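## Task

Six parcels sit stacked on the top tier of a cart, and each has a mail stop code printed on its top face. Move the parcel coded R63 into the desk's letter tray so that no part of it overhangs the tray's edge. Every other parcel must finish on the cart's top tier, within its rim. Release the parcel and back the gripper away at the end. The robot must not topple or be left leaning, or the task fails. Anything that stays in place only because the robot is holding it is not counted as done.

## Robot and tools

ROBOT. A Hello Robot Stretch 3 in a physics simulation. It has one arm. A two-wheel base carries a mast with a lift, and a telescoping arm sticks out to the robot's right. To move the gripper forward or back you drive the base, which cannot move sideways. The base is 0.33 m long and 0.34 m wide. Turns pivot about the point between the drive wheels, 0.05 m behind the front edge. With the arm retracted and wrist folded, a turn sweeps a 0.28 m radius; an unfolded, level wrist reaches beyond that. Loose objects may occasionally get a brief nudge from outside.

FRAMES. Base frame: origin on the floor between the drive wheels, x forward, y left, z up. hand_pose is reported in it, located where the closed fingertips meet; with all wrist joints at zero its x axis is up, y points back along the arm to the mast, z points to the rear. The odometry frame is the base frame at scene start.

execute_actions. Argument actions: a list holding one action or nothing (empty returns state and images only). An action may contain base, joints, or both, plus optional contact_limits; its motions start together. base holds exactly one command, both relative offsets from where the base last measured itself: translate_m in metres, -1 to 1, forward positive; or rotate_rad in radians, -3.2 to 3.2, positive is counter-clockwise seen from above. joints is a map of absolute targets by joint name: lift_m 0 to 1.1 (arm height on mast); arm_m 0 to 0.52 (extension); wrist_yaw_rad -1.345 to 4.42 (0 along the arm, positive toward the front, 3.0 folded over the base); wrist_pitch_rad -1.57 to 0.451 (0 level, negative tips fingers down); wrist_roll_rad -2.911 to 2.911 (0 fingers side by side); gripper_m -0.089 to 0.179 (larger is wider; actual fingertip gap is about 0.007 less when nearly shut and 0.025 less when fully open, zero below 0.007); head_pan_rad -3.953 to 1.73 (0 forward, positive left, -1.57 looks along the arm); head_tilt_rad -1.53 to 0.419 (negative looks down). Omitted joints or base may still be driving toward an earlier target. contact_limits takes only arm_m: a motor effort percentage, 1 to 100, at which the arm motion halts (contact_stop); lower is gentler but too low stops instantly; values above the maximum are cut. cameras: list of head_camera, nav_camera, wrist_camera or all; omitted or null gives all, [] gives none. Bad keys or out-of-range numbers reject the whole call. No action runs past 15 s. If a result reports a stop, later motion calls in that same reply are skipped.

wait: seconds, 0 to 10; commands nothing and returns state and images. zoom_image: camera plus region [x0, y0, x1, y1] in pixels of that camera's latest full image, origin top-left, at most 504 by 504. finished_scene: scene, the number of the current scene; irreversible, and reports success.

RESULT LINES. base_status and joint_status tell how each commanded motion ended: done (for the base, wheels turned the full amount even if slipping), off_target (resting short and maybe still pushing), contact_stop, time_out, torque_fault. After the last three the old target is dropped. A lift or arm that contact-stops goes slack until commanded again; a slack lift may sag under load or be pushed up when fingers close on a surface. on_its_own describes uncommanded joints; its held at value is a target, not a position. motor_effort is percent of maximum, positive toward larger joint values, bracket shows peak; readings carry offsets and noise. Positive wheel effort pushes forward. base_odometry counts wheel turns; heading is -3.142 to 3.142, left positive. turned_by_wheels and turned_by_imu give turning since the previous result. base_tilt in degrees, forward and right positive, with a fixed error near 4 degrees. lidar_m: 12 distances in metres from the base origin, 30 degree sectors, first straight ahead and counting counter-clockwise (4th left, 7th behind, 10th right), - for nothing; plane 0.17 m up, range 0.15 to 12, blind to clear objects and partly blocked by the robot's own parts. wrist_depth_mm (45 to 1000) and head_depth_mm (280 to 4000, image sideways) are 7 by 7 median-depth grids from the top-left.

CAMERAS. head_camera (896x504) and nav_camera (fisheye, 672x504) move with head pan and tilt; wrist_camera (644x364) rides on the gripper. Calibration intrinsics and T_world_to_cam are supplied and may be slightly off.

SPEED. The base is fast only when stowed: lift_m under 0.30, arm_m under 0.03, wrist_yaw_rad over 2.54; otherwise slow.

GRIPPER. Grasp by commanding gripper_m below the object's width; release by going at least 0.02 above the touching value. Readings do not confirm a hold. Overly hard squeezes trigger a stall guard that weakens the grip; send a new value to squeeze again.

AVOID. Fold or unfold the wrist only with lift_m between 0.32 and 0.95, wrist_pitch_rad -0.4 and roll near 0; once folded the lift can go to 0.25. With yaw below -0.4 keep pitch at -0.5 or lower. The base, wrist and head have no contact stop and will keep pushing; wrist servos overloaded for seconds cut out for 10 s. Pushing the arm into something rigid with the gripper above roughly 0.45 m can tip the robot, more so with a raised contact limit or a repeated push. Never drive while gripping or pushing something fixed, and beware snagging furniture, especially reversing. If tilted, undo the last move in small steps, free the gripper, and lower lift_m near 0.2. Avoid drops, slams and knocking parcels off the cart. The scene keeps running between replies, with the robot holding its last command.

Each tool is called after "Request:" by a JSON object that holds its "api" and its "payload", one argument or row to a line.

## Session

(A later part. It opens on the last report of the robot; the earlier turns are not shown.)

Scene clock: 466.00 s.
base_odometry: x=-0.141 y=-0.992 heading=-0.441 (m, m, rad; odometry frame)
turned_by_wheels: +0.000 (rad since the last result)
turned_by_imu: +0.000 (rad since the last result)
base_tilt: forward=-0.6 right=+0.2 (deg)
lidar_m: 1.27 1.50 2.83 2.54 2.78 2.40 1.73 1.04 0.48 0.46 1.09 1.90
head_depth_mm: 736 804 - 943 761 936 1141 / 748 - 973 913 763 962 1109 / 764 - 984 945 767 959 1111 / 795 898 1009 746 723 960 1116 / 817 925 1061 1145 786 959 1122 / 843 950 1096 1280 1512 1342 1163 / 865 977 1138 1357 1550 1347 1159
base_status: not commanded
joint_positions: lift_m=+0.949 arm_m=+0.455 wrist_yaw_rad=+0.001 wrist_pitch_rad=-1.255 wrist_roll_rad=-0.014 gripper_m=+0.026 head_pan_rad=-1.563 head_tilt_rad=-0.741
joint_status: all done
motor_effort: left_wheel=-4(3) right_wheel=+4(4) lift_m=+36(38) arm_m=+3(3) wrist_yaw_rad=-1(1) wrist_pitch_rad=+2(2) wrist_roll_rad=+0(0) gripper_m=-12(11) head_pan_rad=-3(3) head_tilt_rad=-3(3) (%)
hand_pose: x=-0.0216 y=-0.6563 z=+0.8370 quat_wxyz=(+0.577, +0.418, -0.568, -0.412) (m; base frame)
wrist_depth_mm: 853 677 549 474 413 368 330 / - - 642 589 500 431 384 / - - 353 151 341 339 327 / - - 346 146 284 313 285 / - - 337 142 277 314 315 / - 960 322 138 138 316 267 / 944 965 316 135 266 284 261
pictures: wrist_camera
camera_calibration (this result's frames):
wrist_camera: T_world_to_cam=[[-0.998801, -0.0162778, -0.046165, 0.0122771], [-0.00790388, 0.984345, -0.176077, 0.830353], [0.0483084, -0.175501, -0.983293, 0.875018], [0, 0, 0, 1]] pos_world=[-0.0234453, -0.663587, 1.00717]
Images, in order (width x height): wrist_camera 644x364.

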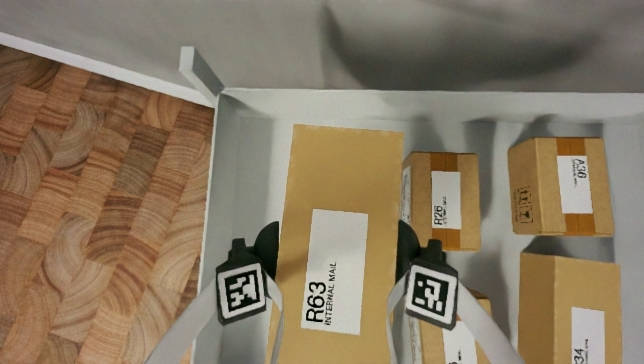

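Request:
{"api": "execute_actions", "payload": {
  "actions": [
    {"joints": {"arm_m": 0.02, "lift_m": 1.0, "head_pan_rad": -3.1, "head_tilt_rad": -0.3}}
  ],
  "cameras": ["head_camera", "nav_camera"]
}}

Scene clock: 478.60 s.
base_odometry: x=-0.141 y=-0.992 heading=-0.441 (m, m, rad; odometry frame)
turned_by_wheels: +0.000 (rad since the last result)
turned_by_imu: +0.000 (rad since the last result)
base_tilt: forward=-0.5 right=+0.1 (deg)
lidar_m: 1.27 1.49 2.84 2.53 2.77 2.41 1.73 1.04 0.47 0.46 1.10 1.90
head_depth_mm: 2350 2474 2603 2728 - - - / 2450 2569 2704 2836 2937 - - / 2536 2651 2795 2934 2977 - - / 2524 2669 2815 2940 2768 2008 1612 / 1945 2001 2078 2146 2227 2025 1630 / 1575 1629 1650 1710 1781 1814 1625 / 1356 1385 1423 1458 1488 1523 1537
base_status: not commanded
joint_positions: lift_m=+0.999 arm_m=+0.020 wrist_yaw_rad=+0.001 wrist_pitch_rad=-1.255 wrist_roll_rad=-0.014 gripper_m=+0.026 head_pan_rad=-3.093 head_tilt_rad=-0.310
joint_status: all done
motor_effort: left_wheel=-3(4) right_wheel=+4(4) lift_m=+36(38) arm_m=-4(3) wrist_yaw_rad=-1(1) wrist_pitch_rad=+2(2) wrist_roll_rad=+0(0) gripper_m=-13(12) head_pan_rad=-3(30) head_tilt_rad=+5(24) (%)
hand_pose: x=-0.0216 y=-0.2220 z=+0.8870 quat_wxyz=(+0.577, +0.418, -0.568, -0.412) (m; base frame)
wrist_depth_mm: - - 435 379 391 384 366 / - - - 693 683 668 945 / - - - 152 671 - - / - - - 146 - - - / - - - 142 - - - / - - - 138 138 969 973 / - - 971 135 929 958 936
pictures: head_camera (sideways: a quarter turn clockwise sets it upright), nav_camera (sideways: a quarter turn counterclockwise sets it upright)
camera_calibration (this result's frames):
head_camera: T_world_to_cam=[[0.247128, 0.00381745, -0.968975, 1.27706], [0.0248021, -0.99969, 0.00238711, 0.00226841], [-0.968665, -0.0246226, -0.247146, 0.281077], [0, 0, 0, 1]] pos_world=[-0.043384, 0.00431344, 1.3069]
nav_camera: T_world_to_cam=[[-0.297192, -0.0108898, 0.954756, -1.1981], [-0.073934, 0.997195, -0.01164, 0.0616908], [-0.951951, -0.0740482, -0.297164, 0.350405], [0, 0, 0, 1]] pos_world=[-0.0179357, -0.048618, 1.24874]
Images, in order (width x height): head_camera 896x504, nav_camera 672x504.

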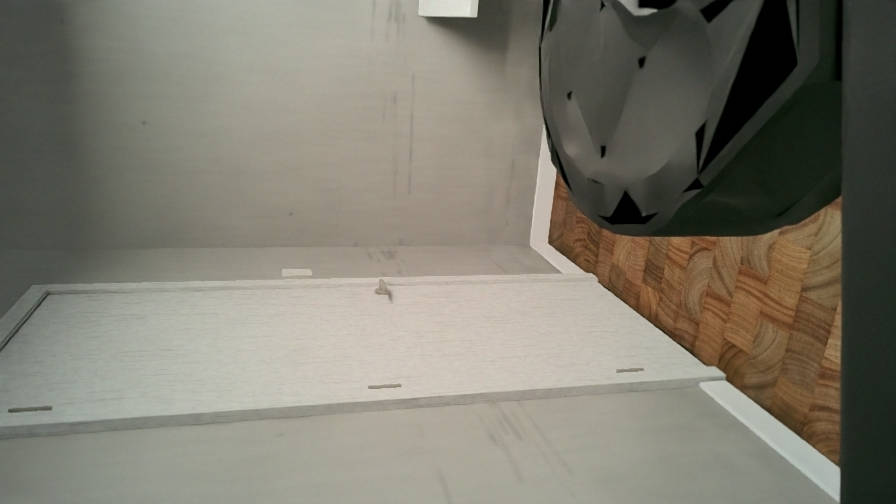

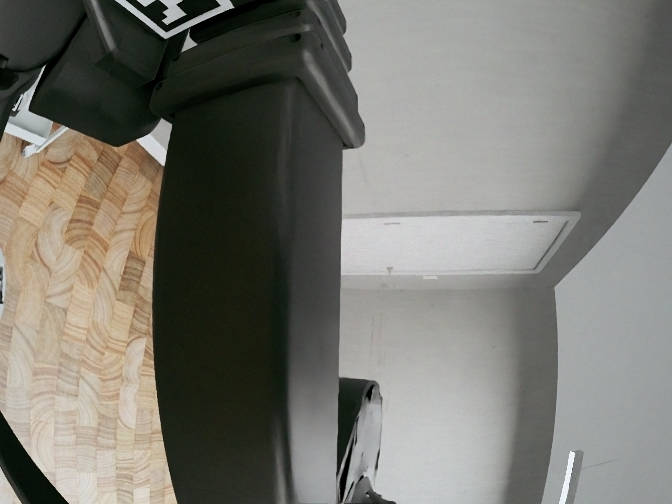

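Request:
{"api": "execute_actions", "payload": {
  "actions": [
    {"joints": {"head_pan_rad": 1.6, "head_tilt_rad": -0.3}}
  ],
  "cameras": ["head_camera", "nav_camera"]
}}

Scene clock: 489.00 s.
base_odometry: x=-0.141 y=-0.992 heading=-0.441 (m, m, rad; odometry frame)
turned_by_wheels: +0.000 (rad since the last result)
turned_by_imu: +0.000 (rad since the last result)
base_tilt: forward=-0.4 right=+0.2 (deg)
lidar_m: 1.27 1.49 2.84 2.54 2.77 2.41 1.73 1.05 0.47 0.46 1.10 1.90
head_depth_mm: 2350 2455 2574 2710 2801 2002 1541 / 2432 2537 2641 2806 2823 1981 1545 / 2505 2618 2746 2811 2719 2001 1551 / 2569 2730 2790 2899 2796 2010 1542 / 2627 2820 2885 2859 2830 2005 1555 / 2767 2907 3041 3193 2850 2000 1557 / 2817 2984 3101 3301 - - -
base_status: not commanded
joint_positions: lift_m=+0.999 arm_m=+0.020 wrist_yaw_rad=+0.001 wrist_pitch_rad=-1.255 wrist_roll_rad=-0.014 gripper_m=+0.026 head_pan_rad=+1.593 head_tilt_rad=-0.310
joint_status: all done
motor_effort: left_wheel=-4(4) right_wheel=+4(5) lift_m=+36(36) arm_m=-4(4) wrist_yaw_rad=-1(1) wrist_pitch_rad=+2(2) wrist_roll_rad=+1(1) gripper_m=-11(11) head_pan_rad=+3(30) head_tilt_rad=+4(4) (%)
hand_pose: x=-0.0216 y=-0.2220 z=+0.8870 quat_wxyz=(+0.577, +0.418, -0.568, -0.412) (m; base frame)
wrist_depth_mm: - - 431 379 390 385 361 / - - - 683 682 674 944 / - - - 151 688 - - / - - - 146 - - - / - - - 142 - - - / - - - 138 137 980 960 / - - 980 134 941 935 939
pictures: head_camera (sideways: a quarter turn clockwise sets it upright), nav_camera (sideways: a quarter turn counterclockwise sets it upright)
camera_calibration (this result's frames):
head_camera: T_world_to_cam=[[-0.00278922, -0.24686, -0.969047, 1.27868], [-0.999995, 0.00190087, 0.00239406, 0.00851064], [0.00125104, 0.969049, -0.246864, 0.274793], [0, 0, 0, 1]] pos_world=[0.0117333, 0.0493498, 1.30691]
nav_camera: T_world_to_cam=[[-0.00294385, 0.297099, 0.954842, -1.2], [0.998814, 0.0472828, -0.0116326, 0.0551374], [-0.0486037, 0.953675, -0.296886, 0.344533], [0, 0, 0, 1]] pos_world=[-0.0418591, 0.0253409, 1.24874]
Images, in order (width x height): head_camera 896x504, nav_camera 672x504.

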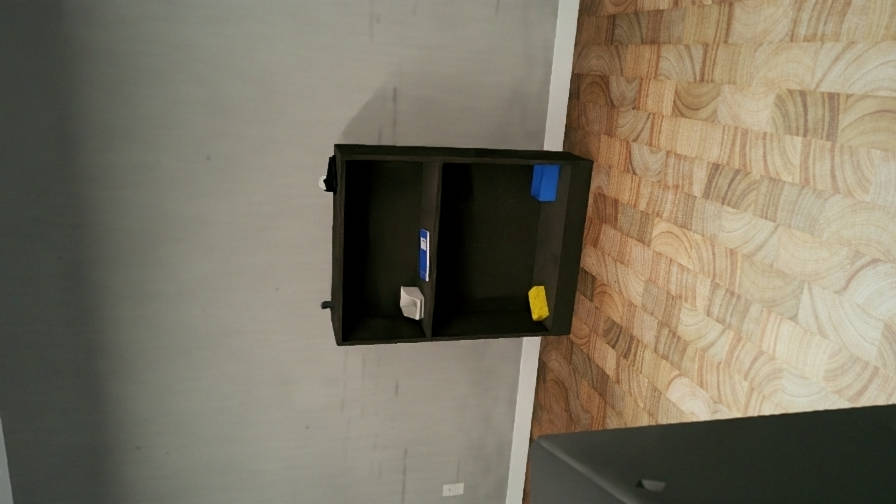

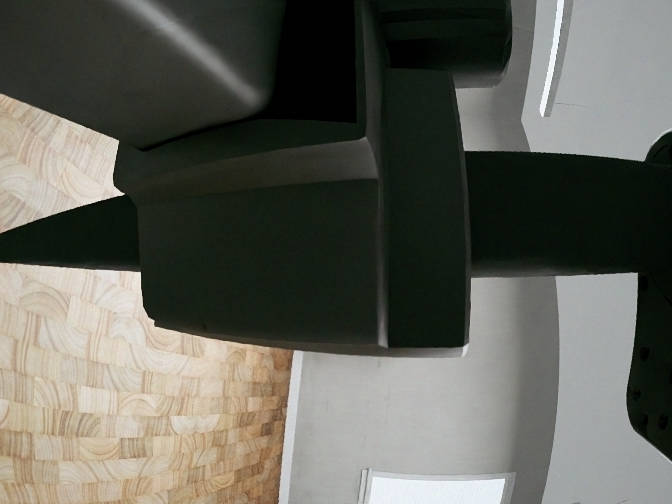

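Request:
{"api": "execute_actions", "payload": {
  "actions": [
    {"base": {"rotate_rad": 2.0}, "joints": {"head_pan_rad": 0.0, "head_tilt_rad": -0.35}}
  ],
  "cameras": ["head_camera", "nav_camera"]
}}

Scene clock: 509.60 s.
base_odometry: x=-0.141 y=-0.992 heading=+1.559 (m, m, rad; odometry frame)
turned_by_wheels: +2.000 (rad since the last result)
turned_by_imu: +1.978 (rad since the last result)
base_tilt: forward=-0.5 right=+0.1 (deg)
lidar_m: 3.17 2.41 2.06 1.11 0.49 0.46 0.46 1.66 1.27 1.40 2.33 2.54
head_depth_mm: 2546 2659 2743 2807 2615 1901 1500 / 2711 2871 2978 3164 2655 1922 1490 / 2948 3075 3228 3411 2644 1912 1499 / 3150 3318 3597 3691 2680 1913 1499 / 3375 3609 3762 3849 2632 1926 1482 / 3124 3264 3389 3549 2636 1916 1494 / 2838 2983 3092 2743 2677 1940 1504
base_status: done
joint_positions: lift_m=+0.999 arm_m=+0.020 wrist_yaw_rad=+0.001 wrist_pitch_rad=-1.255 wrist_roll_rad=-0.014 gripper_m=+0.026 head_pan_rad=+0.007 head_tilt_rad=-0.346
joint_status: all done
motor_effort: left_wheel=-4(7) right_wheel=+5(10) lift_m=+36(36) arm_m=-4(5) wrist_yaw_rad=-1(1) wrist_pitch_rad=+2(2) wrist_roll_rad=+0(0) gripper_m=-12(12) head_pan_rad=-3(30) head_tilt_rad=-1(5) (%)
hand_pose: x=-0.0216 y=-0.2220 z=+0.8870 quat_wxyz=(+0.577, +0.418, -0.568, -0.412) (m; base frame)
wrist_depth_mm: - - - - - - - / - - - - - - - / - - - 152 - - - / - - - 146 - - - / - - - 142 - - - / - - - 138 138 968 946 / - - 977 135 938 944 930
pictures: head_camera (sideways: a quarter turn clockwise sets it upright), nav_camera (sideways: a quarter turn counterclockwise sets it upright)
camera_calibration (this result's frames):
head_camera: T_world_to_cam=[[-0.281386, 0.00620808, -0.959575, 1.268], [0.0168191, 0.999857, 0.00153666, 0.00342438], [0.959447, -0.0157068, -0.28145, 0.313963], [0, 0, 0, 1]] pos_world=[0.0555084, -0.00636438, 1.3051]
nav_camera: T_world_to_cam=[[0.331163, -0.00122545, 0.943573, -1.18733], [0.0320137, -0.999409, -0.0125337, 0.0622075], [0.94303, 0.034358, -0.330928, 0.382788], [0, 0, 0, 1]] pos_world=[0.0302264, 0.0475639, 1.24778]
Images, in order (width x height): head_camera 896x504, nav_camera 672x504.

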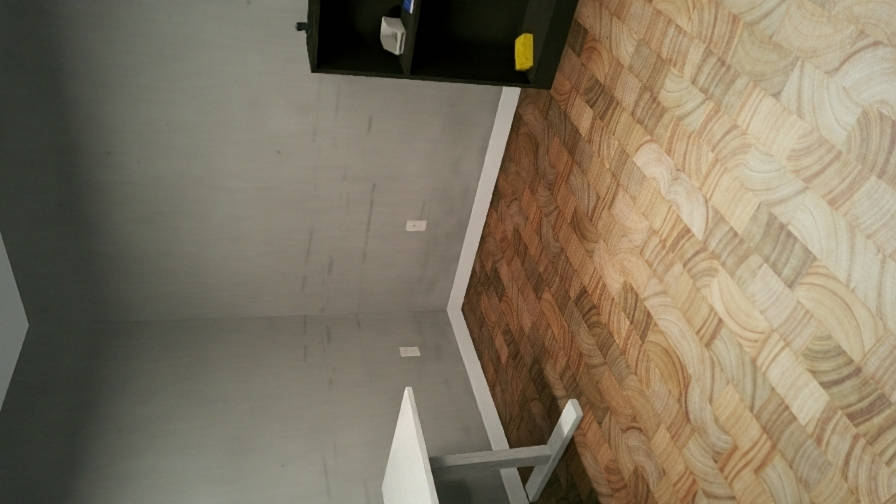

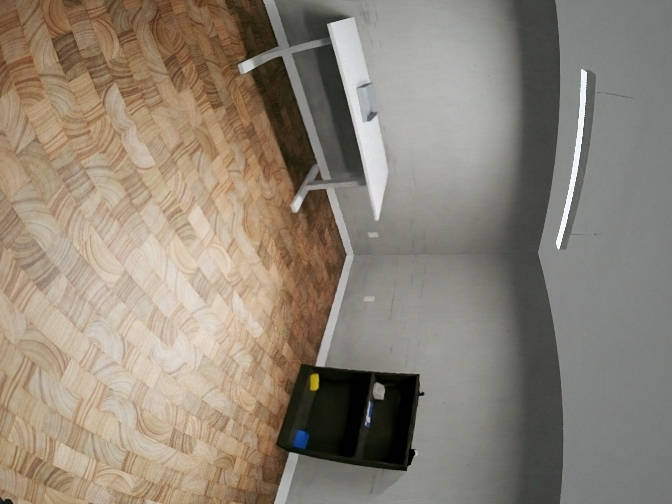

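Request:
{"api": "execute_actions", "payload": {
  "actions": [
    {"joints": {"head_pan_rad": 0.65, "head_tilt_rad": -0.35}}
  ],
  "cameras": ["head_camera"]
}}

Scene clock: 518.50 s.
base_odometry: x=-0.141 y=-0.992 heading=+1.559 (m, m, rad; odometry frame)
turned_by_wheels: +0.000 (rad since the last result)
turned_by_imu: +0.000 (rad since the last result)
base_tilt: forward=-0.5 right=+0.1 (deg)
lidar_m: 3.16 2.42 2.06 1.11 0.49 0.46 0.46 1.66 1.26 1.40 2.33 2.54
head_depth_mm: 2698 2848 3105 3215 2625 1880 1489 / 2692 2810 2986 3172 2628 1918 1482 / 2584 2740 2895 3112 2635 1911 1490 / 2557 2685 2794 3029 2645 1906 1502 / 2503 2602 2767 2713 2535 1928 1504 / 2432 2535 2676 2833 2690 1904 1492 / 2374 2467 2609 2747 2663 1935 1509
base_status: not commanded
joint_positions: lift_m=+0.999 arm_m=+0.020 wrist_yaw_rad=+0.001 wrist_pitch_rad=-1.255 wrist_roll_rad=-0.014 gripper_m=+0.026 head_pan_rad=+0.643 head_tilt_rad=-0.346
joint_status: all done
motor_effort: left_wheel=-4(4) right_wheel=+5(6) lift_m=+36(36) arm_m=-4(4) wrist_yaw_rad=-1(1) wrist_pitch_rad=+2(2) wrist_roll_rad=+0(0) gripper_m=-12(12) head_pan_rad=+3(28) head_tilt_rad=-1(2) (%)
hand_pose: x=-0.0216 y=-0.2220 z=+0.8870 quat_wxyz=(+0.577, +0.418, -0.568, -0.412) (m; base frame)
wrist_depth_mm: - - - - - - - / - - - - - - - / - - - 151 - - - / - - - 146 - - - / - - - 142 - - - / - - - 138 138 987 954 / - - 982 135 938 951 932
pictures: head_camera (sideways: a quarter turn clockwise sets it upright)
camera_calibration (this result's frames):
head_camera: T_world_to_cam=[[-0.230114, -0.162063, -0.959575, 1.26768], [-0.580079, 0.814559, 0.00153666, 0.00706547], [0.781381, 0.556983, -0.28145, 0.315049], [0, 0, 0, 1]] pos_world=[0.0496368, 0.0242123, 1.3051]
Images, in order (width x height): head_camera 896x504.

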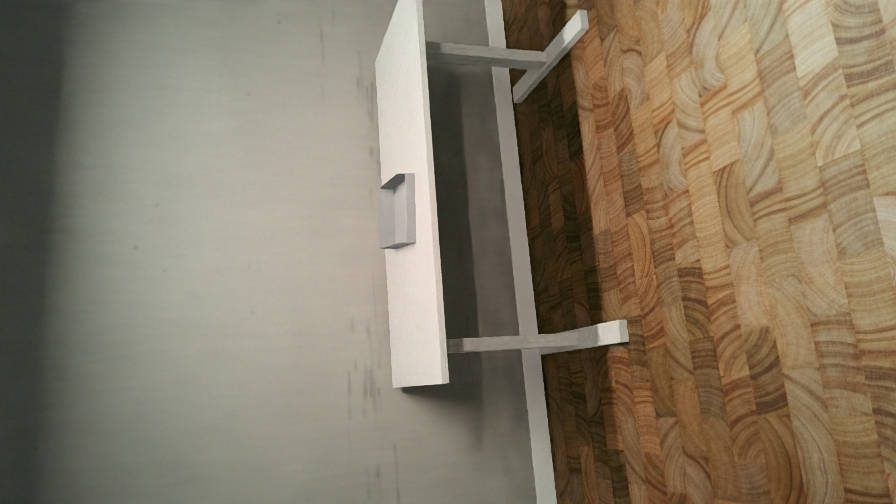

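Request:
{"api": "zoom_image", "payload": {
  "camera": "head_camera",
  "region": [340, 140, 480, 280]
}}

Region (340, 140, 480, 280) of head_camera's 896x504 image, scaled by 3.600, with more detail than that image has.

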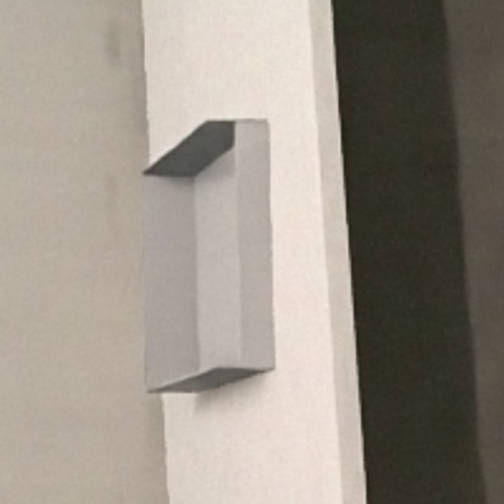

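Request:
{"api": "execute_actions", "payload": {
  "actions": [
    {"base": {"rotate_rad": 0.495}, "joints": {"head_pan_rad": 0.1, "head_tilt_rad": -0.35}}
  ],
  "cameras": []
}}

Request:
{"api": "execute_actions", "payload": {
  "actions": [
    {"base": {"translate_m": 1.0}}
  ],
  "cameras": []
}}

Request:
{"api": "execute_actions", "payload": {
  "actions": [
    {"base": {"translate_m": 0.75}}
  ],
  "cameras": ["head_camera"]
}}

Scene clock: 640.27 s.
base_odometry: x=-0.141 y=-0.992 heading=+2.054 (m, m, rad; odometry frame)
turned_by_wheels: +0.495 (rad since the last result)
turned_by_imu: +0.490 (rad since the last result)
base_tilt: forward=-0.4 right=+0.2 (deg)
lidar_m: 2.41 2.20 1.14 0.50 0.46 0.46 1.59 1.27 1.37 2.22 2.54 2.77
head_depth_mm: 2812 2969 3111 3395 2627 1884 1494 / 2712 2832 3003 3132 2654 1905 1489 / 2638 2768 2901 3146 2628 1921 1507 / 2551 2678 2816 3012 2665 1938 1498 / 2502 2622 2763 2898 2664 1900 1507 / 2394 2530 2701 2693 2544 1916 1503 / 2368 2467 2606 2742 2647 1917 1510
base_status: done
joint_positions: lift_m=+0.999 arm_m=+0.020 wrist_yaw_rad=+0.001 wrist_pitch_rad=-1.255 wrist_roll_rad=-0.014 gripper_m=+0.026 head_pan_rad=+0.107 head_tilt_rad=-0.346
joint_status: all done
motor_effort: left_wheel=-4(8) right_wheel=+5(8) lift_m=+36(36) arm_m=-4(4) wrist_yaw_rad=-2(1) wrist_pitch_rad=+2(2) wrist_roll_rad=+0(0) gripper_m=-12(12) head_pan_rad=-3(24) head_tilt_rad=-2(1) (%)
hand_pose: x=-0.0216 y=-0.2220 z=+0.8870 quat_wxyz=(+0.577, +0.418, -0.568, -0.412) (m; base frame)
wrist_depth_mm: - - - - - - - / - - - - - - - / - - - 151 - - - / - - - 146 - - - / - - - 142 - - - / - - - 138 137 976 970 / - - 986 135 944 955 940
pictures: none
No camera images: the call's "cameras" was empty. Leave "cameras" out to get every camera's image.

Scene clock: 651.20 s.
base_odometry: x=-0.606 y=-0.106 heading=+2.053 (m, m, rad; odometry frame)
turned_by_wheels: +0.000 (rad since the last result)
turned_by_imu: +0.001 (rad since the last result)
base_tilt: forward=-0.4 right=+0.1 (deg)
lidar_m: 1.94 1.47 1.55 1.28 1.27 1.15 1.35 2.17 2.43 2.23 2.17 1.80
head_depth_mm: 1869 1997 2118 1930 1873 1889 1488 / 1826 1918 2042 1940 2272 1909 1498 / 1773 1871 1967 1934 2238 1909 1500 / 1712 1806 1919 1973 1402 1914 1503 / 1669 1773 1851 1911 1395 1914 1497 / 1639 1692 1798 1832 1357 1933 1508 / 1571 1666 1744 1815 1362 1776 1503
base_status: done
joint_positions: lift_m=+0.999 arm_m=+0.020 wrist_yaw_rad=+0.001 wrist_pitch_rad=-1.255 wrist_roll_rad=-0.014 gripper_m=+0.026 head_pan_rad=+0.107 head_tilt_rad=-0.346
joint_status: not commanded
motor_effort: left_wheel=-4(6) right_wheel=+5(10) lift_m=+37(36) arm_m=-4(4) wrist_yaw_rad=-2(1) wrist_pitch_rad=+2(2) wrist_roll_rad=+0(0) gripper_m=-12(12) head_pan_rad=-3(3) head_tilt_rad=-2(1) (%)
hand_pose: x=-0.0216 y=-0.2220 z=+0.8870 quat_wxyz=(+0.577, +0.418, -0.568, -0.412) (m; base frame)
wrist_depth_mm: - - - - - - - / - - - - - - - / - - - 151 - - - / - - - 146 - - - / - - - 142 - - - / - - - 138 137 963 960 / - - 974 135 954 959 924
pictures: none
No camera images: the call's "cameras" was empty. Leave "cameras" out to get every camera's image.

Scene clock: 659.67 s.
base_odometry: x=-0.954 y=+0.558 heading=+2.053 (m, m, rad; odometry frame)
turned_by_wheels: +0.000 (rad since the last result)
turned_by_imu: +0.001 (rad since the last result)
base_tilt: forward=-0.5 right=+0.2 (deg)
lidar_m: 1.24 0.90 0.85 1.53 1.52 1.69 1.92 2.88 2.75 1.96 2.22 1.11
head_depth_mm: 1186 1254 1347 1417 1192 860 673 / 1149 1215 1276 1373 1192 861 673 / 1119 1186 1251 1326 1193 864 674 / 1082 1138 1205 1273 1198 850 676 / 1051 1112 1168 1236 1199 862 676 / 1025 1074 1137 1203 1206 863 676 / 999 1049 1097 1164 1200 866 676
base_status: done
joint_positions: lift_m=+0.999 arm_m=+0.020 wrist_yaw_rad=+0.001 wrist_pitch_rad=-1.255 wrist_roll_rad=-0.014 gripper_m=+0.026 head_pan_rad=+0.107 head_tilt_rad=-0.346
joint_status: not commanded
motor_effort: left_wheel=-4(4) right_wheel=+5(10) lift_m=+36(36) arm_m=-4(4) wrist_yaw_rad=-1(1) wrist_pitch_rad=+2(2) wrist_roll_rad=+0(0) gripper_m=-11(12) head_pan_rad=-3(3) head_tilt_rad=-2(2) (%)
hand_pose: x=-0.0216 y=-0.2220 z=+0.8870 quat_wxyz=(+0.577, +0.418, -0.568, -0.412) (m; base frame)
wrist_depth_mm: - - - - - - - / - - - - - - - / - - - 151 - - - / - - - 146 - - - / - - - 142 - - - / - - - 138 137 973 968 / - - 983 134 952 946 930
pictures: head_camera (sideways: a quarter turn clockwise sets it upright)
camera_calibration (this result's frames):
head_camera: T_world_to_cam=[[-0.280678, -0.0219275, -0.959551, 1.26796], [-0.0830996, 0.99654, 0.00153469, 0.00403646], [0.956198, 0.0801691, -0.281529, 0.314086], [0, 0, 0, 1]] pos_world=[0.0558972, -0.00139918, 1.30509]
Images, in order (width x height): head_camera 896x504.

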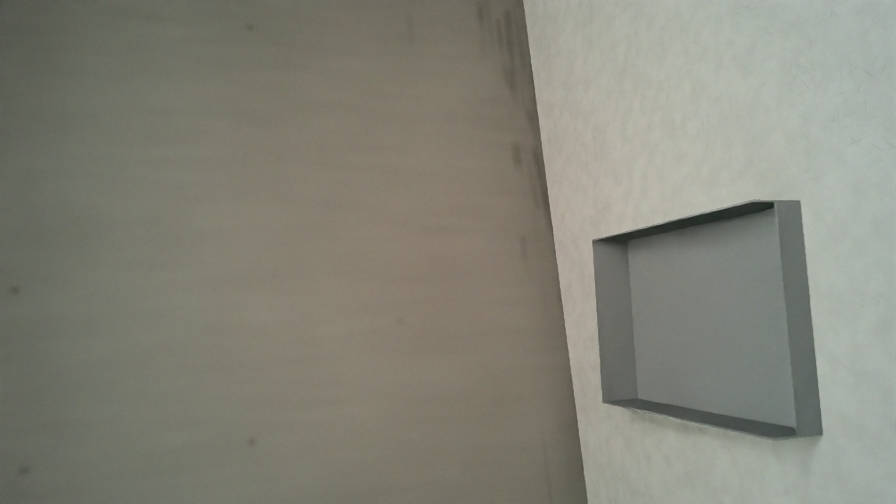

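Request:
{"api": "execute_actions", "payload": {
  "actions": [
    {"base": {"translate_m": 0.114}}
  ],
  "cameras": []
}}

Request:
{"api": "execute_actions", "payload": {
  "actions": [
    {"base": {"rotate_rad": 1.763}, "joints": {"head_pan_rad": -1.57, "head_tilt_rad": -0.6}}
  ],
  "cameras": ["head_camera"]
}}

Scene clock: 777.50 s.
base_odometry: x=-1.007 y=+0.659 heading=+2.053 (m, m, rad; odometry frame)
turned_by_wheels: +0.000 (rad since the last result)
turned_by_imu: +0.000 (rad since the last result)
base_tilt: forward=-0.3 right=+0.2 (deg)
lidar_m: 1.13 1.12 0.78 1.57 1.56 1.73 2.01 2.98 2.30 1.95 2.18 1.01
head_depth_mm: 1078 1141 1221 1292 1196 857 671 / 1044 1104 1174 1253 1195 860 675 / 1018 1071 1134 1200 1197 861 675 / 984 1041 1101 1165 1199 835 670 / 954 1006 1064 1127 1169 861 674 / 927 981 1033 1091 1139 867 674 / 905 956 998 1058 1105 866 672
base_status: done
joint_positions: lift_m=+0.999 arm_m=+0.020 wrist_yaw_rad=+0.001 wrist_pitch_rad=-1.255 wrist_roll_rad=-0.014 gripper_m=+0.026 head_pan_rad=+0.107 head_tilt_rad=-0.346
joint_status: not commanded
motor_effort: left_wheel=-4(5) right_wheel=+5(11) lift_m=+37(36) arm_m=-4(4) wrist_yaw_rad=-1(1) wrist_pitch_rad=+2(2) wrist_roll_rad=-1(0) gripper_m=-12(11) head_pan_rad=-2(3) head_tilt_rad=-1(2) (%)
hand_pose: x=-0.0216 y=-0.2220 z=+0.8870 quat_wxyz=(+0.577, +0.418, -0.568, -0.412) (m; base frame)
wrist_depth_mm: - - - - - - - / - - - - - - - / - - - 151 - - - / - - - 147 - - - / - - - 142 - - - / - - - 138 137 961 957 / - - 979 134 961 959 939
pictures: none
No camera images: the call's "cameras" was empty. Leave "cameras" out to get every camera's image.

Scene clock: 781.27 s.
base_odometry: x=-1.007 y=+0.659 heading=-2.467 (m, m, rad; odometry frame)
turned_by_wheels: +1.763 (rad since the last result)
turned_by_imu: +1.743 (rad since the last result)
base_tilt: forward=-0.5 right=+0.1 (deg)
lidar_m: 1.56 1.56 1.93 2.98 3.00 2.30 1.95 1.98 1.01 1.12 0.78 1.37
head_depth_mm: 1006 1105 1239 - - - - / 983 1075 1200 1159 - - - / 963 1051 1175 1148 - - - / 939 1031 1144 1099 828 648 578 / 920 1009 1116 1099 829 663 557 / 906 993 1094 1095 826 666 556 / 888 972 1067 1100 830 668 554
base_status: done
joint_positions: lift_m=+0.999 arm_m=+0.020 wrist_yaw_rad=+0.001 wrist_pitch_rad=-1.255 wrist_roll_rad=-0.014 gripper_m=+0.026 head_pan_rad=-1.563 head_tilt_rad=-0.592
joint_status: all done
motor_effort: left_wheel=-4(9) right_wheel=+5(10) lift_m=+36(36) arm_m=-4(4) wrist_yaw_rad=-1(1) wrist_pitch_rad=+2(2) wrist_roll_rad=+0(0) gripper_m=-12(12) head_pan_rad=-3(31) head_tilt_rad=-4(19) (%)
hand_pose: x=-0.0216 y=-0.2220 z=+0.8870 quat_wxyz=(+0.577, +0.418, -0.568, -0.412) (m; base frame)
wrist_depth_mm: 381 378 370 365 358 355 351 / 367 364 360 353 349 346 340 / 359 352 348 151 343 - - / 350 357 - 146 - - - / - - - 142 - - - / - - - 138 138 979 965 / - - 982 135 955 956 941
pictures: head_camera (sideways: a quarter turn clockwise sets it upright)
camera_calibration (this result's frames):
head_camera: T_world_to_cam=[[0.00426848, 0.507322, -0.861746, 1.1386], [0.999865, -0.0158153, -0.00435809, 0.00510164], [-0.0158398, -0.861611, -0.507321, 0.613844], [0, 0, 0, 1]] pos_world=[-0.000237898, -0.0486609, 1.29262]
Images, in order (width x height): head_camera 896x504.

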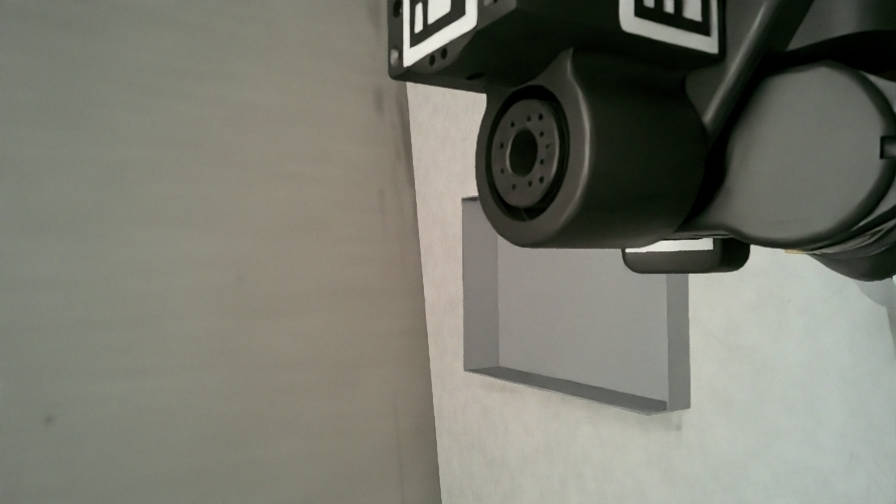

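Request:
{"api": "execute_actions", "payload": {
  "actions": [
    {"base": {"translate_m": 0.046}, "joints": {"arm_m": 0.30}}
  ],
  "cameras": ["head_camera", "wrist_camera"]
}}

Scene clock: 790.40 s.
base_odometry: x=-1.042 y=+0.630 heading=-2.468 (m, m, rad; odometry frame)
turned_by_wheels: +0.000 (rad since the last result)
turned_by_imu: +0.000 (rad since the last result)
base_tilt: forward=-0.5 right=+0.1 (deg)
lidar_m: 1.51 1.52 1.87 2.99 3.03 2.34 2.00 1.97 1.04 1.12 0.75 1.36
head_depth_mm: 1002 1091 - 1052 833 667 583 / 972 1050 1228 1107 832 665 570 / 951 1028 - 1079 798 667 570 / 935 1018 1125 - 569 647 558 / 916 999 1106 1098 811 662 557 / 900 978 1082 1095 828 664 556 / 884 959 1054 1094 827 666 556
base_status: done
joint_positions: lift_m=+0.999 arm_m=+0.300 wrist_yaw_rad=+0.001 wrist_pitch_rad=-1.255 wrist_roll_rad=-0.014 gripper_m=+0.026 head_pan_rad=-1.563 head_tilt_rad=-0.593
joint_status: all done
motor_effort: left_wheel=-4(7) right_wheel=+5(10) lift_m=+36(36) arm_m=+3(4) wrist_yaw_rad=-2(1) wrist_pitch_rad=+2(2) wrist_roll_rad=+0(0) gripper_m=-11(11) head_pan_rad=-3(3) head_tilt_rad=-3(3) (%)
hand_pose: x=-0.0216 y=-0.5013 z=+0.8870 quat_wxyz=(+0.577, +0.418, -0.568, -0.412) (m; base frame)
wrist_depth_mm: 379 374 362 361 354 354 351 / 366 363 353 348 347 343 341 / 356 354 347 151 334 334 331 / 347 343 332 146 321 322 322 / 336 333 329 142 318 316 313 / 328 325 325 138 137 309 307 / 321 317 311 135 304 302 299
pictures: head_camera (sideways: a quarter turn clockwise sets it upright), wrist_camera
camera_calibration (this result's frames):
head_camera: T_world_to_cam=[[0.00433919, 0.507463, -0.861663, 1.13849], [0.999863, -0.0159561, -0.00436196, 0.00510669], [-0.0159623, -0.861526, -0.507463, 0.614029], [0, 0, 0, 1]] pos_world=[-0.000244795, -0.0486585, 1.29261]
wrist_camera: T_world_to_cam=[[-0.998803, -0.0161873, -0.046158, 0.0171419], [-0.00781665, 0.984348, -0.176061, 0.686569], [0.0482855, -0.17549, -0.983296, 0.951405], [0, 0, 0, 1]] pos_world=[-0.0234511, -0.508584, 1.05718]
Images, in order (width x height): head_camera 896x504, wrist_camera 644x364.

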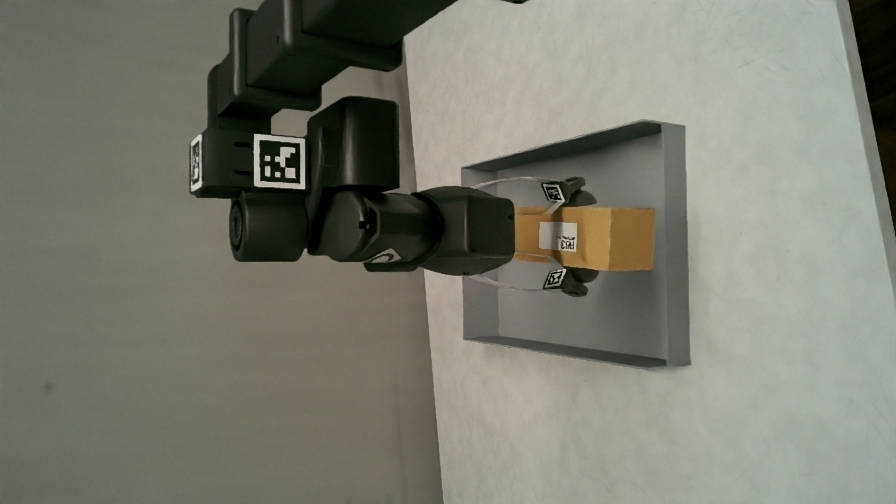

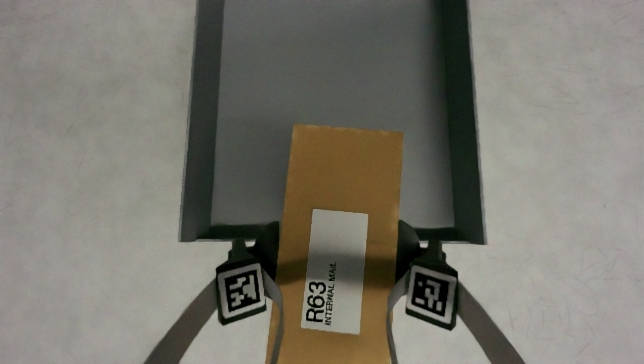

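Request:
{"api": "execute_actions", "payload": {
  "actions": [
    {"joints": {"arm_m": 0.47}}
  ],
  "cameras": ["head_camera", "wrist_camera"]
}}

Scene clock: 799.93 s.
base_odometry: x=-1.042 y=+0.630 heading=-2.468 (m, m, rad; odometry frame)
turned_by_wheels: +0.000 (rad since the last result)
turned_by_imu: +0.000 (rad since the last result)
base_tilt: forward=-0.6 right=+0.3 (deg)
lidar_m: 1.51 1.52 1.87 2.99 3.03 2.34 1.99 1.97 1.04 1.12 0.75 1.36
head_depth_mm: 991 1085 - 1047 832 666 585 / 976 1036 1215 1108 832 668 570 / 959 1026 1189 1105 813 668 570 / 941 1005 1105 743 798 667 557 / 917 1004 1113 1096 824 662 556 / 897 986 1086 1100 829 664 556 / 879 965 1060 1102 825 666 555
base_status: not commanded
joint_positions: lift_m=+0.999 arm_m=+0.470 wrist_yaw_rad=+0.001 wrist_pitch_rad=-1.255 wrist_roll_rad=-0.014 gripper_m=+0.026 head_pan_rad=-1.563 head_tilt_rad=-0.593
joint_status: all done
motor_effort: left_wheel=-4(4) right_wheel=+5(5) lift_m=+36(37) arm_m=+3(5) wrist_yaw_rad=-1(1) wrist_pitch_rad=+2(2) wrist_roll_rad=+0(0) gripper_m=-11(12) head_pan_rad=-3(3) head_tilt_rad=-3(3) (%)
hand_pose: x=-0.0216 y=-0.6713 z=+0.8870 quat_wxyz=(+0.577, +0.418, -0.568, -0.412) (m; base frame)
wrist_depth_mm: 378 375 369 364 357 354 350 / 367 361 320 338 337 342 338 / 360 353 344 151 334 332 329 / 345 343 333 146 322 322 322 / 337 333 327 142 317 315 314 / 329 324 313 138 138 308 307 / 322 318 311 135 302 300 299
pictures: head_camera (sideways: a quarter turn clockwise sets it upright), wrist_camera
camera_calibration (this result's frames):
head_camera: T_world_to_cam=[[0.00434251, 0.507472, -0.861657, 1.13848], [0.999863, -0.0159627, -0.00436221, 0.00510701], [-0.0159681, -0.861521, -0.507472, 0.61404], [0, 0, 0, 1]] pos_world=[-0.000245121, -0.0486584, 1.29261]
wrist_camera: T_world_to_cam=[[-0.998803, -0.0161651, -0.0461581, 0.0144037], [-0.00779481, 0.984348, -0.176061, 0.853905], [0.0482817, -0.175491, -0.983296, 0.921572], [0, 0, 0, 1]] pos_world=[-0.0234525, -0.678579, 1.05718]
Images, in order (width x height): head_camera 896x504, wrist_camera 644x364.

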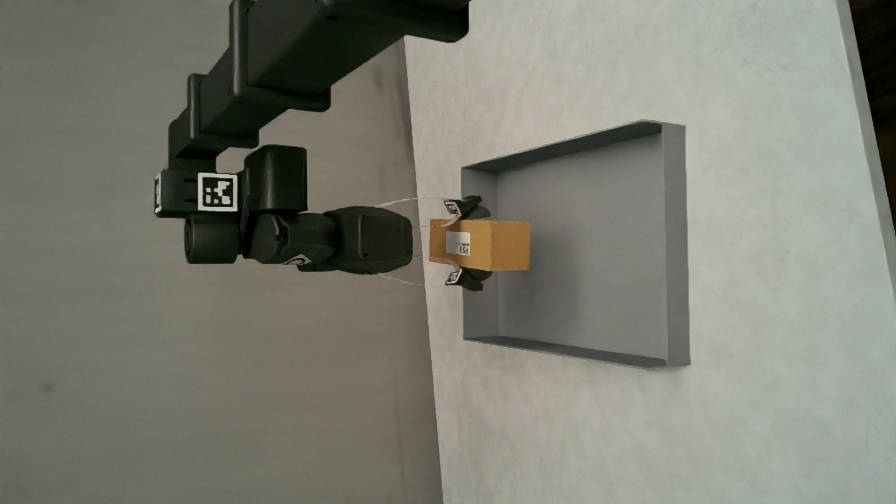

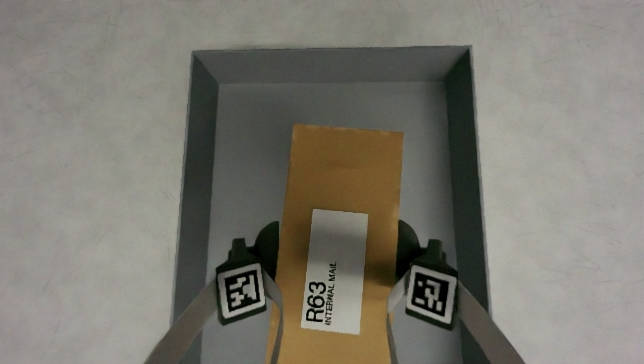

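Request:
{"api": "execute_actions", "payload": {
  "actions": [
    {"joints": {"lift_m": 0.89}}
  ],
  "cameras": ["head_camera", "wrist_camera"]
}}

Scene clock: 826.60 s.
base_odometry: x=-1.042 y=+0.630 heading=-2.468 (m, m, rad; odometry frame)
turned_by_wheels: +0.000 (rad since the last result)
turned_by_imu: +0.000 (rad since the last result)
base_tilt: forward=-0.5 right=+0.2 (deg)
lidar_m: 1.52 1.51 1.87 2.99 3.01 2.34 1.99 1.97 1.04 1.11 0.75 1.36
head_depth_mm: 998 1093 1222 1208 - 634 583 / 972 1067 1173 - 801 668 570 / 954 1048 1125 983 816 666 570 / 933 1027 1112 958 770 666 556 / 920 1004 1106 1098 824 662 557 / 899 980 1090 1096 831 665 556 / 881 960 1060 1094 827 666 556
base_status: not commanded
joint_positions: lift_m=+0.891 arm_m=+0.470 wrist_yaw_rad=+0.001 wrist_pitch_rad=-1.255 wrist_roll_rad=-0.014 gripper_m=+0.026 head_pan_rad=-1.563 head_tilt_rad=-0.593
joint_status: all done
motor_effort: left_wheel=-4(4) right_wheel=+6(5) lift_m=+9(34) arm_m=+3(3) wrist_yaw_rad=-1(1) wrist_pitch_rad=+2(2) wrist_roll_rad=+1(0) gripper_m=-12(11) head_pan_rad=-3(3) head_tilt_rad=-2(3) (%)
hand_pose: x=-0.0216 y=-0.6713 z=+0.7783 quat_wxyz=(+0.577, +0.418, -0.568, -0.412) (m; base frame)
wrist_depth_mm: 255 212 243 241 238 222 233 / 247 211 237 235 232 222 227 / 240 211 232 151 225 222 221 / 234 211 225 146 218 215 214 / 226 211 220 142 213 211 209 / 220 211 216 138 138 206 169 / 167 200 207 135 202 200 170
pictures: head_camera (sideways: a quarter turn clockwise sets it upright), wrist_camera
camera_calibration (this result's frames):
head_camera: T_world_to_cam=[[0.00434245, 0.507472, -0.861658, 1.13848], [0.999863, -0.0159626, -0.0043622, 0.005107], [-0.015968, -0.861521, -0.507471, 0.61404], [0, 0, 0, 1]] pos_world=[-0.000245115, -0.0486584, 1.29261]
wrist_camera: T_world_to_cam=[[-0.998803, -0.016165, -0.0461581, 0.00938797], [-0.00779463, 0.984348, -0.176061, 0.834778], [0.0482816, -0.175491, -0.983296, 0.81472], [0, 0, 0, 1]] pos_world=[-0.0234525, -0.678585, 0.948517]
Images, in order (width x height): head_camera 896x504, wrist_camera 644x364.

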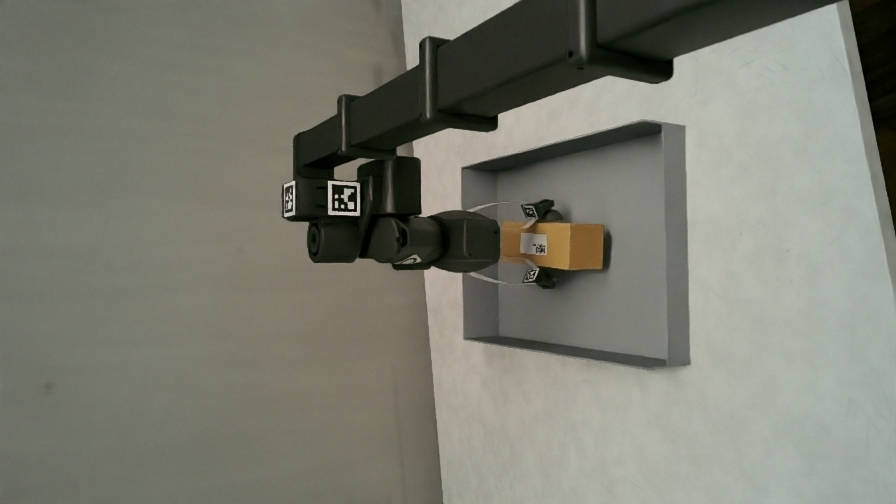

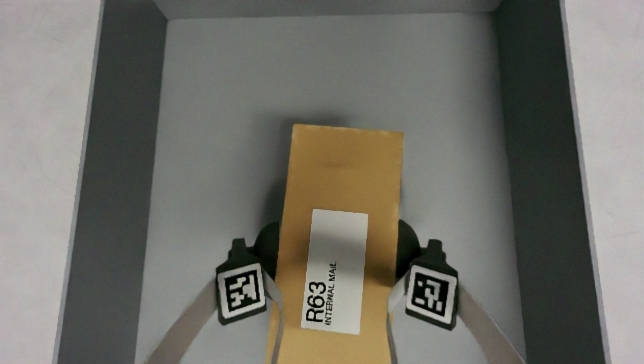

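Request:
{"api": "execute_actions", "payload": {
  "actions": [
    {"joints": {"lift_m": 0.871}}
  ],
  "cameras": ["wrist_camera"]
}}

Scene clock: 836.50 s.
base_odometry: x=-1.042 y=+0.630 heading=-2.468 (m, m, rad; odometry frame)
turned_by_wheels: +0.000 (rad since the last result)
turned_by_imu: +0.000 (rad since the last result)
base_tilt: forward=-0.5 right=+0.3 (deg)
lidar_m: 1.51 1.52 1.87 2.99 3.00 2.33 2.00 1.97 1.04 1.11 0.75 1.36
head_depth_mm: 991 1095 1221 1151 - - 584 / 972 1070 1188 - 789 661 573 / 953 1055 1131 964 816 667 570 / 936 1027 1123 - 770 669 557 / 918 1005 1113 1097 829 666 556 / 896 981 1084 1096 827 665 556 / 878 967 1060 1104 827 668 555
base_status: not commanded
joint_positions: lift_m=+0.872 arm_m=+0.470 wrist_yaw_rad=+0.001 wrist_pitch_rad=-1.255 wrist_roll_rad=-0.014 gripper_m=+0.026 head_pan_rad=-1.563 head_tilt_rad=-0.593
joint_status: all done
motor_effort: left_wheel=-4(4) right_wheel=+5(5) lift_m=+9(9) arm_m=+3(3) wrist_yaw_rad=-1(1) wrist_pitch_rad=+2(2) wrist_roll_rad=+0(1) gripper_m=-12(11) head_pan_rad=-2(3) head_tilt_rad=-3(2) (%)
hand_pose: x=-0.0216 y=-0.6713 z=+0.7593 quat_wxyz=(+0.577, +0.418, -0.568, -0.412) (m; base frame)
wrist_depth_mm: 231 212 223 221 218 214 170 / 168 211 217 215 212 207 170 / 167 211 212 151 205 203 160 / 159 206 206 146 199 198 160 / 159 201 201 142 194 193 152 / 156 196 197 138 138 189 145 / 155 192 190 135 185 184 145
pictures: wrist_camera
camera_calibration (this result's frames):
wrist_camera: T_world_to_cam=[[-0.998803, -0.0161651, -0.0461581, 0.00851088], [-0.00779473, 0.984348, -0.176061, 0.831433], [0.0482817, -0.175491, -0.983296, 0.796038], [0, 0, 0, 1]] pos_world=[-0.0234525, -0.678585, 0.929517]
Images, in order (width x height): wrist_camera 644x364.

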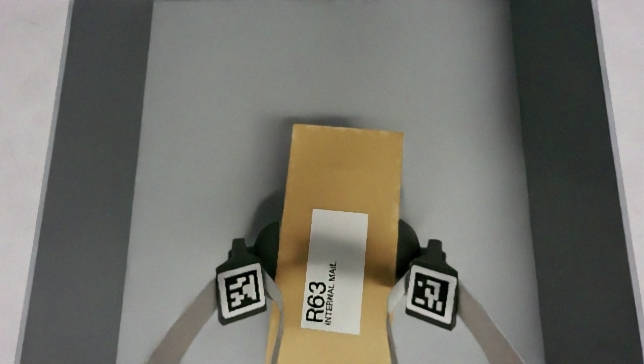

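Request:
{"api": "execute_actions", "payload": {
  "actions": [
    {"joints": {"lift_m": 0.867}}
  ],
  "cameras": []
}}

Scene clock: 841.43 s.
base_odometry: x=-1.042 y=+0.630 heading=-2.468 (m, m, rad; odometry frame)
turned_by_wheels: +0.000 (rad since the last result)
turned_by_imu: +0.000 (rad since the last result)
base_tilt: forward=-0.6 right=+0.2 (deg)
lidar_m: 1.51 1.52 1.87 2.99 3.01 2.34 2.00 1.97 1.04 1.12 0.75 1.36
head_depth_mm: 996 1099 1231 1157 - - 584 / 975 1070 1183 - 776 659 570 / 955 1045 1131 966 817 666 571 / 933 1021 1125 - 775 666 556 / 914 1008 1109 1096 827 666 558 / 898 985 1085 1102 829 666 555 / 886 962 1058 1099 829 666 556
base_status: not commanded
joint_positions: lift_m=+0.868 arm_m=+0.470 wrist_yaw_rad=+0.001 wrist_pitch_rad=-1.255 wrist_roll_rad=-0.014 gripper_m=+0.026 head_pan_rad=-1.563 head_tilt_rad=-0.593
joint_status: all done
motor_effort: left_wheel=-4(4) right_wheel=+5(6) lift_m=+9(10) arm_m=+3(3) wrist_yaw_rad=-1(1) wrist_pitch_rad=+2(2) wrist_roll_rad=+0(0) gripper_m=-11(11) head_pan_rad=-3(3) head_tilt_rad=-3(2) (%)
hand_pose: x=-0.0216 y=-0.6713 z=+0.7553 quat_wxyz=(+0.577, +0.418, -0.568, -0.412) (m; base frame)
wrist_depth_mm: 168 211 220 217 214 208 170 / 168 212 213 210 208 204 160 / 159 208 208 151 202 199 152 / 159 201 202 146 195 194 152 / 156 198 197 142 190 189 145 / 156 193 193 138 138 185 145 / 156 188 186 135 181 180 145
pictures: none
No camera images: the call's "cameras" was empty. Leave "cameras" out to get every camera's image.

Request:
{"api": "execute_actions", "payload": {
  "actions": [
    {"joints": {"gripper_m": 0.09}}
  ],
  "cameras": ["wrist_camera"]
}}

Scene clock: 844.67 s.
base_odometry: x=-1.042 y=+0.630 heading=-2.468 (m, m, rad; odometry frame)
turned_by_wheels: +0.000 (rad since the last result)
turned_by_imu: +0.000 (rad since the last result)
base_tilt: forward=-0.4 right=+0.2 (deg)
lidar_m: 1.51 1.52 1.87 2.98 3.00 2.33 1.99 1.97 1.04 1.11 0.75 1.36
head_depth_mm: 995 1090 1223 1160 - - 585 / 973 1070 1184 - 777 658 571 / 954 1046 1138 957 815 668 571 / 937 1023 1119 - 774 667 555 / 918 1002 1109 1097 811 663 557 / 897 979 1082 1093 828 664 556 / 884 962 1060 1097 825 665 554
base_status: not commanded
joint_positions: lift_m=+0.868 arm_m=+0.470 wrist_yaw_rad=+0.001 wrist_pitch_rad=-1.255 wrist_roll_rad=-0.014 gripper_m=+0.090 head_pan_rad=-1.563 head_tilt_rad=-0.593
joint_status: all done
motor_effort: left_wheel=-4(4) right_wheel=+5(5) lift_m=+10(9) arm_m=+3(3) wrist_yaw_rad=-1(1) wrist_pitch_rad=+2(2) wrist_roll_rad=+0(0) gripper_m=+0(83) head_pan_rad=-3(3) head_tilt_rad=-3(2) (%)
hand_pose: x=-0.0216 y=-0.6713 z=+0.7553 quat_wxyz=(+0.577, +0.418, -0.568, -0.412) (m; base frame)
wrist_depth_mm: 168 211 220 216 213 209 170 / 168 211 213 211 208 204 161 / 159 207 208 203 202 199 152 / 159 202 202 147 195 193 152 / 155 198 198 143 191 190 145 / 156 193 191 139 186 184 145 / 156 187 186 136 181 181 145
pictures: wrist_camera
camera_calibration (this result's frames):
wrist_camera: T_world_to_cam=[[-0.998803, -0.0161639, -0.046158, 0.00832682], [-0.00779319, 0.984347, -0.176071, 0.830738], [0.0482814, -0.1755, -0.983295, 0.792097], [0, 0, 0, 1]] pos_world=[-0.0234526, -0.678586, 0.925518]
Images, in order (width x height): wrist_camera 644x364.

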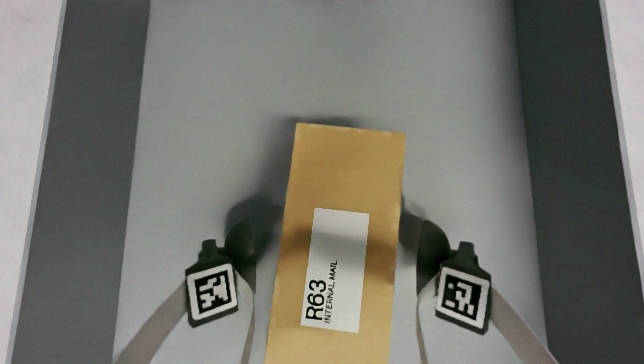

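Released. Raise the lift and retract the arm, and turn the head to check the cart afterwards.

Request:
{"api": "execute_actions", "payload": {
  "actions": [
    {"joints": {"lift_m": 1.0}}
  ],
  "cameras": []
}}

Request:
{"api": "execute_actions", "payload": {
  "actions": [
    {"joints": {"arm_m": 0.0}}
  ],
  "cameras": ["head_camera"]
}}

Scene clock: 849.73 s.
base_odometry: x=-1.042 y=+0.630 heading=-2.468 (m, m, rad; odometry frame)
turned_by_wheels: +0.000 (rad since the last result)
turned_by_imu: +0.000 (rad since the last result)
base_tilt: forward=-0.4 right=+0.1 (deg)
lidar_m: 1.51 1.52 1.87 2.99 3.02 2.34 2.00 1.97 1.04 1.12 0.75 1.36
head_depth_mm: 1002 1085 - 1049 835 666 586 / 973 1037 1221 1098 834 668 570 / 951 1019 1191 1107 816 668 571 / 933 1006 1107 1100 778 664 555 / 915 1005 1105 1094 824 664 557 / 899 981 1080 1102 827 665 556 / 879 957 1058 1092 830 665 554
base_status: not commanded
joint_positions: lift_m=+0.999 arm_m=+0.470 wrist_yaw_rad=+0.001 wrist_pitch_rad=-1.255 wrist_roll_rad=-0.014 gripper_m=+0.090 head_pan_rad=-1.563 head_tilt_rad=-0.593
joint_status: all done
motor_effort: left_wheel=-4(4) right_wheel=+4(5) lift_m=+36(37) arm_m=+3(3) wrist_yaw_rad=-1(1) wrist_pitch_rad=+2(2) wrist_roll_rad=+0(0) gripper_m=-1(0) head_pan_rad=-3(3) head_tilt_rad=-3(2) (%)
hand_pose: x=-0.0216 y=-0.6713 z=+0.8870 quat_wxyz=(+0.577, +0.418, -0.568, -0.412) (m; base frame)
wrist_depth_mm: 382 376 367 363 361 353 349 / 366 364 321 339 337 343 339 / 357 353 343 340 337 333 329 / 346 342 333 332 327 325 323 / 338 332 325 273 319 316 313 / 330 326 316 266 312 309 305 / 320 319 310 304 305 288 299
pictures: none
No camera images: the call's "cameras" was empty. Leave "cameras" out to get every camera's image.

Scene clock: 854.37 s.
base_odometry: x=-1.042 y=+0.630 heading=-2.468 (m, m, rad; odometry frame)
turned_by_wheels: +0.000 (rad since the last result)
turned_by_imu: +0.000 (rad since the last result)
base_tilt: forward=-0.4 right=+0.0 (deg)
lidar_m: 1.51 1.52 1.87 2.99 3.02 2.34 2.00 1.97 1.04 1.12 0.75 1.36
head_depth_mm: 994 1095 1222 1210 - - - / 970 1076 1194 1093 - - - / 957 1043 1169 1098 - - - / 937 1024 1135 1102 798 667 557 / 920 997 1110 1102 824 662 556 / 897 980 1082 1098 829 664 555 / 882 967 1055 1094 831 665 555
base_status: not commanded
joint_positions: lift_m=+0.999 arm_m=+0.002 wrist_yaw_rad=+0.001 wrist_pitch_rad=-1.255 wrist_roll_rad=-0.014 gripper_m=+0.090 head_pan_rad=-1.563 head_tilt_rad=-0.593
joint_status: all done
joint sent to its limit — the command would take arm_m past its lower limit, so that joint was sent only as far as its limit.
motor_effort: left_wheel=-4(4) right_wheel=+5(5) lift_m=+35(36) arm_m=-4(4) wrist_yaw_rad=+0(1) wrist_pitch_rad=+2(2) wrist_roll_rad=+0(0) gripper_m=+0(0) head_pan_rad=-3(3) head_tilt_rad=-3(3) (%)
hand_pose: x=-0.0216 y=-0.2033 z=+0.8870 quat_wxyz=(+0.577, +0.418, -0.568, -0.412) (m; base frame)
wrist_depth_mm: 378 376 373 366 363 361 352 / 372 364 361 354 350 346 340 / 360 353 350 349 348 - - / 354 - - - - - - / - - - - - - - / - - - - - 990 972 / - - 974 977 949 933 936
pictures: head_camera (sideways: a quarter turn clockwise sets it upright)
camera_calibration (this result's frames):
head_camera: T_world_to_cam=[[0.00434362, 0.507477, -0.861654, 1.13848], [0.999863, -0.015965, -0.00436235, 0.0051072], [-0.0159701, -0.861517, -0.507477, 0.614047], [0, 0, 0, 1]] pos_world=[-0.000245231, -0.0486583, 1.29261]
Images, in order (width x height): head_camera 896x504.

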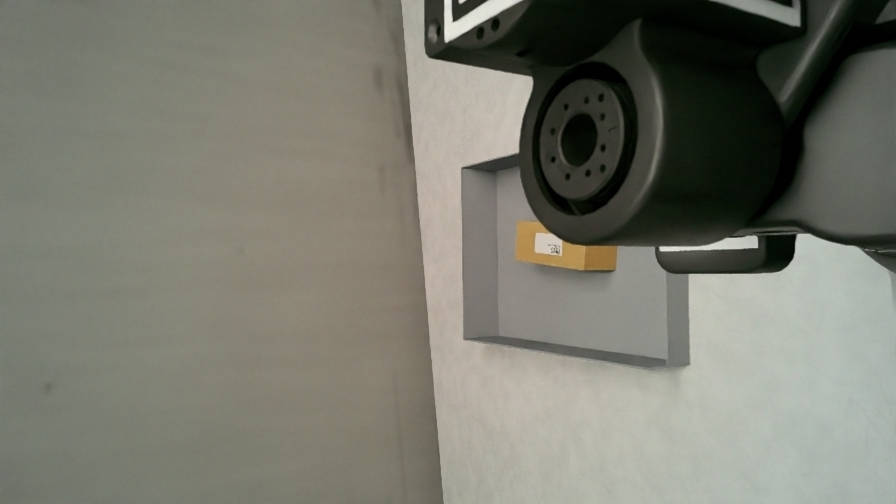

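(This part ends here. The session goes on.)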